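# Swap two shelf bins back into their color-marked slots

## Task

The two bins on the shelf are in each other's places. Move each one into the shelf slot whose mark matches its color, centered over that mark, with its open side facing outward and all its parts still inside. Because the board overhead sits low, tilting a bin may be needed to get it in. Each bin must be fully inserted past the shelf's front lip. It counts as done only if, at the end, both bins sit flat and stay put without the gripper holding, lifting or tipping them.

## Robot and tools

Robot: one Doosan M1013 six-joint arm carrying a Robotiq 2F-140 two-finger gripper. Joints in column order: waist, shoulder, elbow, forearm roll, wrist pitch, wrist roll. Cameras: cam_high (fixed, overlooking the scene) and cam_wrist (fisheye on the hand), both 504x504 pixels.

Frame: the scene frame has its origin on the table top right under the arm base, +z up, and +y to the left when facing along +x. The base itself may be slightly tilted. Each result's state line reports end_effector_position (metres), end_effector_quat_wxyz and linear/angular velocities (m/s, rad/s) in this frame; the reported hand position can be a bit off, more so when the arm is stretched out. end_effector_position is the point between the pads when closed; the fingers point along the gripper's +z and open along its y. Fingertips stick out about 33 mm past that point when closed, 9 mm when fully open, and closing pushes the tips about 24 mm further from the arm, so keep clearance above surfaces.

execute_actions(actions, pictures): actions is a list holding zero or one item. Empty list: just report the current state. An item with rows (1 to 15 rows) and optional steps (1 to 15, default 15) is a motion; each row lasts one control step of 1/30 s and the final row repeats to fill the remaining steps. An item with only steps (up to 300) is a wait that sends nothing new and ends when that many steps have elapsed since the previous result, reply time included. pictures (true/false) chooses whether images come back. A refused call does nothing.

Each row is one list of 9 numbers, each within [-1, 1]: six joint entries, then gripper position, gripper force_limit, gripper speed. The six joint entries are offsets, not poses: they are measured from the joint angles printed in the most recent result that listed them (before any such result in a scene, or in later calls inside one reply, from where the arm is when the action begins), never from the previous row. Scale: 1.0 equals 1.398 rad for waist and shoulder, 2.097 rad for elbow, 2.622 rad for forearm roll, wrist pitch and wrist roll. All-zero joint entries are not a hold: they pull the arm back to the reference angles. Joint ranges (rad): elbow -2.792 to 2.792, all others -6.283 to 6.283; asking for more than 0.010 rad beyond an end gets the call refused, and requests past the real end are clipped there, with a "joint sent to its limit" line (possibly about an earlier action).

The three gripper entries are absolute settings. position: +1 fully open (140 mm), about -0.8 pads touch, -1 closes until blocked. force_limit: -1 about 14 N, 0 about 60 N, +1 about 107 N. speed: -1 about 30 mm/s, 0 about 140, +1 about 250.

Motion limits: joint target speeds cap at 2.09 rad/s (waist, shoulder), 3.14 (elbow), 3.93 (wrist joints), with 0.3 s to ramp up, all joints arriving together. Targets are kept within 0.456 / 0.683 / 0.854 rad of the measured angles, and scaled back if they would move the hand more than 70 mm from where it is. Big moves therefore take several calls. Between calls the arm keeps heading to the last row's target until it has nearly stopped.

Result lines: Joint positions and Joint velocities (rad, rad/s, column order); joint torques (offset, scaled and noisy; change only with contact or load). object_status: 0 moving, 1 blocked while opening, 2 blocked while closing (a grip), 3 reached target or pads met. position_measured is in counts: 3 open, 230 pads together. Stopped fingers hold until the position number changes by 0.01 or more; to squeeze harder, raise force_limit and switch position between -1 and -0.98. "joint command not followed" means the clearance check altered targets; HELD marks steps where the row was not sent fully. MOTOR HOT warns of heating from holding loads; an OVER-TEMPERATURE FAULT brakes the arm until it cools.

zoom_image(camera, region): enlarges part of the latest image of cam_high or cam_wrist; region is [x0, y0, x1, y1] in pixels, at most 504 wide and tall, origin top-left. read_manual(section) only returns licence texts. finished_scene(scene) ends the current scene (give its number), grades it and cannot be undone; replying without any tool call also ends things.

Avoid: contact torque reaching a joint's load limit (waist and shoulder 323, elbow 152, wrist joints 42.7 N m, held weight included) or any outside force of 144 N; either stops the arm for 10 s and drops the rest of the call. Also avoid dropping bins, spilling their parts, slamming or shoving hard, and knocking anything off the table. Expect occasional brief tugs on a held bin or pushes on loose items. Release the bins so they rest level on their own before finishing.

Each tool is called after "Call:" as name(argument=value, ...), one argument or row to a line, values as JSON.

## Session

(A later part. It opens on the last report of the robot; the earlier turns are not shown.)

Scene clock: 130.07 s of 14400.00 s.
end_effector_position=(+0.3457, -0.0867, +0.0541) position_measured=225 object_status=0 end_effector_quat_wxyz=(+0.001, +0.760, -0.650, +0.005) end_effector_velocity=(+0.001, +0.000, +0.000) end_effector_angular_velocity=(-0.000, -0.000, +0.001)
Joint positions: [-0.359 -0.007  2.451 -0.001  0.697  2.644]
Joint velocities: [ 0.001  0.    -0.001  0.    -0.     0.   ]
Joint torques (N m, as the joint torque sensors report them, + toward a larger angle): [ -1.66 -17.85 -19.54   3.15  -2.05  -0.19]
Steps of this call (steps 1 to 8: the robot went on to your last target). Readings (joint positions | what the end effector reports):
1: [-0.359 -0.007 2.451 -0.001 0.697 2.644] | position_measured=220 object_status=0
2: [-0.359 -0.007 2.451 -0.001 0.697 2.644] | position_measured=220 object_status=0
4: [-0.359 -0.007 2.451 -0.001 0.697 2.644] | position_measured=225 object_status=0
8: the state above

Call:
execute_actions(
  actions=[
    {"rows": [[0,-0.053,-0.02,0,0.044,0,-1,1,0],[0,-0.053,-0.02,0,0.044,0,-1,1,0],[0,-0.053,-0.02,0,0.044,0,-1,1,0],[0,-0.1061,-0.0392,0,0.0881,0,-1,1,0],[0,-0.1061,-0.0392,0,0.0881,0,-1,1,0],[0,-0.1061,-0.0392,0,0.0881,0,-1,1,0],[0.147,-0.1061,-0.0392,0,0.0881,0.0785,-1,1,0],[0.147,-0.1061,-0.0392,0,0.0881,0.0785,-1,1,0],[0.147,-0.1061,-0.0392,0,0.0881,0.0785,-1,1,0],[0.294,-0.1061,-0.0392,0,0.0881,0.157,-1,1,0],[0.294,-0.1061,-0.0392,0,0.0881,0.157,-1,1,0],[0.294,-0.1061,-0.0392,0,0.0881,0.157,-1,1,0],[0.4417,-0.1061,-0.0392,0,0.0881,0.2355,-1,1,0]], "steps": 15},
  ],
  pictures=false,
)

Call:
execute_actions(
  actions=[
    {"steps": 14},
  ],
  pictures=false,
)

Call:
execute_actions(
  actions=[
    {"rows": [[-0.0063,0.058,-0.048,0,0.026,-0.0037,-1,1,0],[-0.0063,0.058,-0.048,0,0.026,-0.0037,-1,1,0],[-0.0063,0.058,-0.048,0,0.026,-0.0037,-1,1,0],[-0.0063,0.058,-0.048,0,0.026,-0.0037,-1,1,0],[-0.0126,0.116,-0.096,0,0.0526,-0.0075,-1,1,0],[-0.0126,0.116,-0.096,0,0.0526,-0.0075,-1,1,0],[-0.0126,0.116,-0.096,0,0.0526,-0.0075,-1,1,0],[-0.0126,0.116,-0.096,0,0.0526,-0.0075,-1,1,0],[-0.019,0.174,-0.1444,0,0.0789,-0.0112,-1,1,0]], "steps": 15},
  ],
)

Scene clock: 142.50 s of 14400.00 s.
end_effector_position=(+0.3523, -0.0020, +0.1383) position_measured=225 object_status=2 end_effector_quat_wxyz=(+0.001, +0.757, -0.653, +0.005) end_effector_velocity=(+0.005, +0.444, -0.000) end_effector_angular_velocity=(+0.000, +0.000, +0.015)
Joint positions: [-0.122 -0.155  2.371 -0.001  0.925  2.889]
Joint velocities: [ 1.258 -0.001 -0.007 -0.     0.009  1.243]
Joint torques (N m, as the joint torque sensors report them, + toward a larger angle): [ -0.64 -20.72 -30.84   3.62  -0.32  -0.15]
Steps of this call (steps 1 to 15: the robot went on to your last target; steps 16 to 90: nothing new was sent; then 8.93 s passed at rest; steps 91 to 105: all 15 steps of this action). Readings (joint positions | what the end effector reports):
91: [-0.358 -0.008 2.451 -0.001 0.697 2.644] | position_measured=225 object_status=2
92: [-0.358 -0.013 2.448 -0.001 0.707 2.644] | position_measured=225 object_status=2
94: [-0.358 -0.049 2.428 -0.001 0.763 2.644] | position_measured=225 object_status=2
98: [-0.351 -0.146 2.376 -0.001 0.910 2.652] | position_measured=225 object_status=2
105: the state above

Scene clock: 142.97 s of 14400.00 s.
end_effector_position=(+0.3285, +0.1293, +0.1380) position_measured=225 object_status=2 end_effector_quat_wxyz=(+0.001, +0.760, -0.650, +0.005) end_effector_velocity=(-0.001, +0.001, -0.000) end_effector_angular_velocity=(-0.000, +0.001, -0.001)
Joint positions: [ 0.259 -0.155  2.369 -0.001  0.928  3.261]
Joint velocities: [0.002 0.    0.    0.    0.001 0.003]
Joint torques (N m, as the joint torque sensors report them, + toward a larger angle): [ -1.42 -21.45 -33.93   3.71  -0.38  -0.19]
Steps of this call (steps 1 to 14: the robot went on to your last target). Readings (joint positions | what the end effector reports):
1: [-0.079 -0.155 2.371 -0.001 0.926 2.931] | position_measured=225 object_status=2
2: [-0.037 -0.155 2.370 -0.001 0.926 2.972] | position_measured=225 object_status=2
4: [0.048 -0.155 2.370 -0.001 0.926 3.055] | position_measured=225 object_status=2
8: [0.204 -0.155 2.369 -0.001 0.928 3.207] | position_measured=225 object_status=2
14: the state above

Scene clock: 143.47 s of 14400.00 s.
end_effector_position=(+0.4486, +0.1505, +0.1744) position_measured=225 object_status=2 end_effector_quat_wxyz=(+0.061, +0.759, -0.648, -0.037) end_effector_velocity=(-0.005, -0.001, -0.000) end_effector_angular_velocity=(-0.004, +0.017, +0.001)
Joint positions: [ 0.232  0.088  2.066 -0.001  1.134  3.232]
Joint velocities: [-0.001  0.002  0.     0.     0.015 -0.002]
Joint torques (N m, as the joint torque sensors report them, + toward a larger angle): [  1.71 -61.3  -30.27   3.5    0.53   0.19]
Steps of this call (steps 1 to 15: all 15 steps of this action). Readings (joint positions | what the end effector reports):
1: [0.259 -0.155 2.368 -0.001 0.929 3.261] | position_measured=225 object_status=2
2: [0.258 -0.149 2.361 -0.001 0.934 3.261] | position_measured=225 object_status=2
4: [0.253 -0.114 2.317 -0.001 0.963 3.256] | position_measured=225 object_status=2
8: [0.244 -0.017 2.196 -0.001 1.045 3.244] | position_measured=225 object_status=2
15: the state above
camera_calibration (this result's frames):
cam_wrist: T_world_to_cam=[[-0.977528, -0.0327754, 0.20824, 0.388644], [0.0496321, 0.924286, 0.378461, -0.206732], [-0.204877, 0.380292, -0.901889, 0.388099], [0, 0, 0, 1]] pos_world=[0.469684, 0.0562271, 0.347331]

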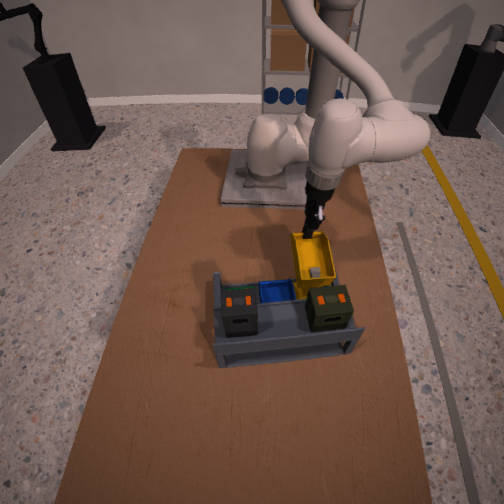

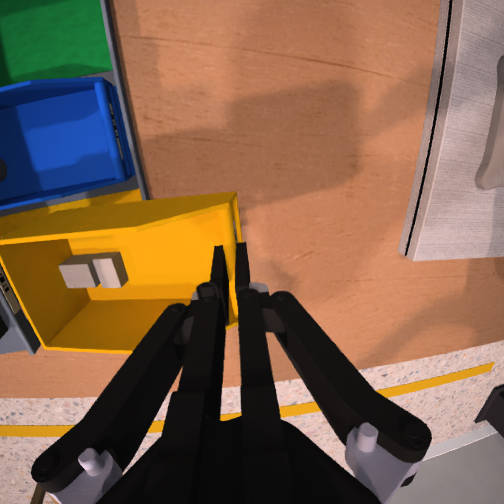

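Lower to A1.

Call:
execute_actions(
  actions=[
    {"rows": [[0,0.019,0.011,0,-0.0187,0,-1,1,0],[0,0.019,0.011,0,-0.0187,0,-1,1,0],[0,0.019,0.011,0,-0.0187,0,-1,1,0],[0,0.019,0.011,0,-0.0187,0,-0.98,0,0],[0,0.032,0.0185,0,-0.031,0,-0.98,0,0],[0,0.032,0.0185,0,-0.031,0,-0.98,0,0],[0,0.032,0.0185,0,-0.031,0,-0.98,0,0],[0,0.045,0.026,0,-0.044,0,-0.98,0,0],[0,0.045,0.026,0,-0.044,0,-0.98,0,0],[0,0.045,0.026,0,-0.044,0,-0.98,0,0],[0,0.0572,0.0329,0,-0.0561,0,-0.98,0,0]], "steps": 15},
  ],
)

Scene clock: 148.90 s of 14400.00 s.
end_effector_position=(+0.4465, +0.1493, +0.1022) position_measured=225 object_status=2 end_effector_quat_wxyz=(+0.062, +0.759, -0.647, -0.038) end_effector_velocity=(+0.002, +0.001, -0.000) end_effector_angular_velocity=(+0.001, -0.007, +0.001)
Joint positions: [ 0.232  0.168  2.135 -0.001  0.988  3.232]
Joint velocities: [ 0.001 -0.001  0.    -0.    -0.007  0.   ]
Joint torques (N m, as the joint torque sensors report them, + toward a larger angle): [ -1.73 -47.03 -27.22   3.31   0.18  -0.09]
Steps of this call (steps 1 to 15: the robot went on to your last target; steps 16 to 90: nothing new was sent; then 1.93 s passed at rest; steps 91 to 105: all 15 steps of this action). Readings (joint positions | what the end effector reports):
91: [0.232 0.089 2.066 -0.001 1.134 3.232] | position_measured=225 object_status=2
92: [0.232 0.095 2.071 -0.001 1.122 3.232] | position_measured=225 object_status=2
94: [0.232 0.113 2.088 -0.001 1.089 3.232] | position_measured=225 object_status=0
98: [0.232 0.134 2.106 -0.001 1.052 3.232] | position_measured=225 object_status=0
105: the state above
camera_calibration (this result's frames):
cam_wrist: T_world_to_cam=[[-0.977031, -0.0328665, 0.210545, 0.401186], [0.050325, 0.924499, 0.377848, -0.1785], [-0.207068, 0.379765, -0.901611, 0.324083], [0, 0, 0, 1]] pos_world=[0.468062, 0.0551334, 0.275175]

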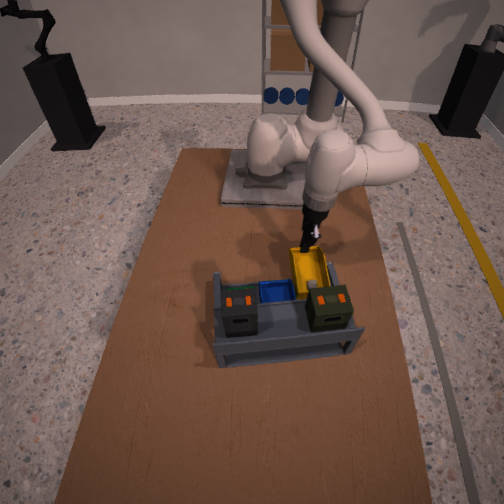

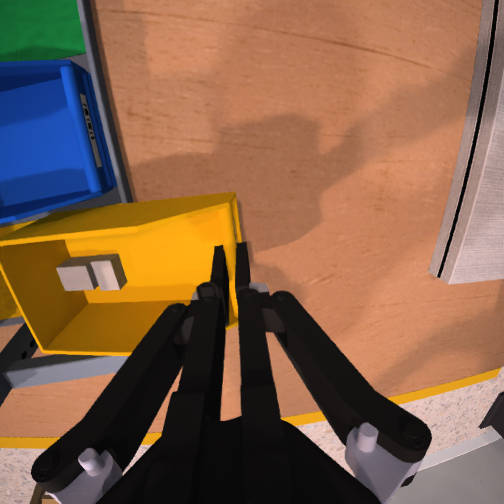

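Call:
execute_actions(
  actions=[
    {"rows": [[-0.0023,0.0236,-0.019,0,0.0024,-0.0012,-0.98,0,0],[-0.0023,0.0236,-0.019,0,0.0024,-0.0012,-0.98,0,0],[-0.0023,0.0236,-0.019,0,0.0024,-0.0012,-0.98,0,0],[-0.0047,0.0472,-0.0379,0,0.0048,-0.0025,-0.98,0,0],[-0.0047,0.0472,-0.0379,0,0.0048,-0.0025,-0.98,0,0],[-0.0047,0.0472,-0.0379,0,0.0048,-0.0025,-0.98,0,0],[-0.007,0.0708,-0.0569,0,0.0071,-0.0037,-0.98,0,0],[-0.007,0.0708,-0.0569,0,0.0071,-0.0037,-0.98,0,0],[-0.007,0.0708,-0.0569,0,0.0071,-0.0037,-0.98,0,0],[-0.0093,0.0944,-0.0758,0,0.0095,-0.005,-0.98,0,0]], "steps": 15},
  ],
  pictures=false,
)

Call:
execute_actions(
  actions=[
    {"rows": [[0,-0.0088,0.0172,0,-0.0277,0,-0.98,0,0],[0,-0.0088,0.0172,0,-0.0277,0,-0.98,0,0],[0,-0.0088,0.0172,0,-0.0277,0,-0.98,0,0],[0,-0.0177,0.0343,0,-0.0554,0,-0.98,0,0],[0,-0.0177,0.0343,0,-0.0554,0,-0.98,0,0],[0,-0.0177,0.0343,0,-0.0554,0,-0.98,0,0],[0,-0.0265,0.0515,0,-0.0831,0,-0.98,0,0],[0,-0.0265,0.0515,0,-0.0831,0,-0.98,0,0],[0,-0.0265,0.0515,0,-0.0831,0,-0.98,0,0],[0,-0.0265,0.0515,0,-0.0831,0,-0.98,0,0],[0,-0.0265,0.0515,0,-0.0831,0,-0.6,0,0]], "steps": 15},
  ],
  pictures=false,
)

Call:
execute_actions(
  actions=[
    {"rows": [[0,-0.09,-0.04,0,0.08,0,-0.45,0,0]], "steps": 15},
  ],
)

Scene clock: 162.20 s of 14400.00 s.
end_effector_position=(+0.5361, +0.1643, +0.0948) position_measured=225 object_status=2 end_effector_quat_wxyz=(+0.061, +0.759, -0.647, -0.038) end_effector_velocity=(+0.001, -0.000, +0.000) end_effector_angular_velocity=(+0.000, -0.000, -0.000)
Joint positions: [ 0.219  0.3    1.977 -0.001  1.013  3.219]
Joint velocities: [-0.001 -0.    -0.001  0.     0.001 -0.001]
Joint torques (N m, as the joint torque sensors report them, + toward a larger angle): [ -1.24 -60.71 -28.5    3.16   0.04  -0.19]
Steps of this call (steps 1 to 15: the robot went on to your last target; steps 16 to 90: nothing new was sent; then 9.80 s passed at rest; steps 91 to 105: all 15 steps of this action). Readings (joint positions | what the end effector reports):
91: [0.232 0.168 2.134 -0.001 0.987 3.232] | position_measured=225 object_status=2
92: [0.232 0.174 2.127 -0.001 0.988 3.232] | position_measured=225 object_status=2
94: [0.229 0.199 2.098 -0.001 0.993 3.229] | position_measured=225 object_status=2
98: [0.225 0.245 2.042 -0.001 1.003 3.224] | position_measured=225 object_status=2
105: the state above

Scene clock: 162.70 s of 14400.00 s.
end_effector_position=(+0.5361, +0.1641, +0.0684) position_measured=205 object_status=0 end_effector_quat_wxyz=(+0.002, +0.761, -0.649, +0.005) end_effector_velocity=(+0.000, -0.000, +0.000) end_effector_angular_velocity=(+0.001, -0.002, -0.002)
Joint positions: [ 0.219  0.263  2.085 -0.001  0.795  3.219]
Joint velocities: [-0.    -0.001  0.     0.    -0.001  0.002]
Joint torques (N m, as the joint torque sensors report them, + toward a larger angle): [ -2.32 -59.   -28.65   3.35   0.07  -0.22]
Steps of this call (steps 1 to 15: all 15 steps of this action). Readings (joint positions | what the end effector reports):
1: [0.219 0.300 1.977 -0.001 1.012 3.219] | position_measured=225 object_status=2
2: [0.219 0.298 1.981 -0.001 1.002 3.219] | position_measured=225 object_status=2
4: [0.219 0.290 2.007 -0.001 0.951 3.219] | position_measured=225 object_status=2
8: [0.219 0.271 2.060 -0.001 0.844 3.219] | position_measured=225 object_status=2
15: the state above

Scene clock: 163.20 s of 14400.00 s.
end_effector_position=(+0.5320, +0.1642, +0.1754) position_measured=186 object_status=3 end_effector_quat_wxyz=(+0.002, +0.761, -0.649, +0.005) end_effector_velocity=(+0.000, +0.000, +0.001) end_effector_angular_velocity=(+0.001, -0.001, +0.000)
Joint positions: [ 0.219  0.137  2.001 -0.001  1.004  3.219]
Joint velocities: [ 0.    -0.001 -0.001  0.001  0.001 -0.   ]
Joint torques (N m, as the joint torque sensors report them, + toward a larger angle): [ -1.11 -52.32 -33.39   3.89  -0.1   -0.14]
Steps of this call (steps 1 to 15: all 15 steps of this action). Readings (joint positions | what the end effector reports):
1: [0.219 0.262 2.084 -0.001 0.795 3.219] | position_measured=205 object_status=0
2: [0.219 0.256 2.080 -0.001 0.806 3.219] | position_measured=199 object_status=0
4: [0.219 0.221 2.055 -0.001 0.866 3.219] | position_measured=187 object_status=0
8: [0.219 0.141 2.003 -0.001 0.996 3.219] | position_measured=186 object_status=0
15: the state above
camera_calibration (this result's frames):
cam_wrist: T_world_to_cam=[[-0.997001, -0.0394033, 0.066609, 0.506733], [-0.00827367, 0.910016, 0.41449, -0.19712], [-0.0769475, 0.412696, -0.907613, 0.328549], [0, 0, 0, 1]] pos_world=[0.528864, 0.0637589, 0.346146]

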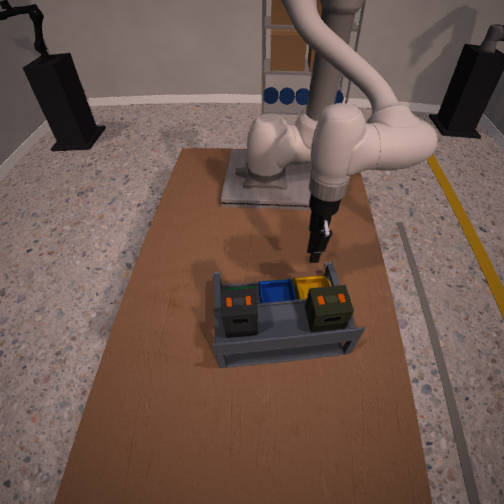

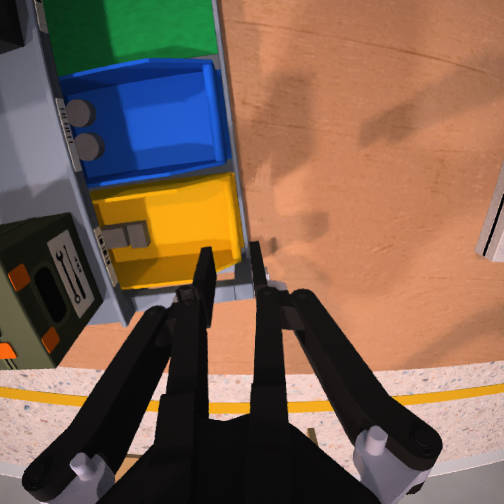

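Call:
finished_scene(
  scene=2,
)

The scene is finished: the task was done.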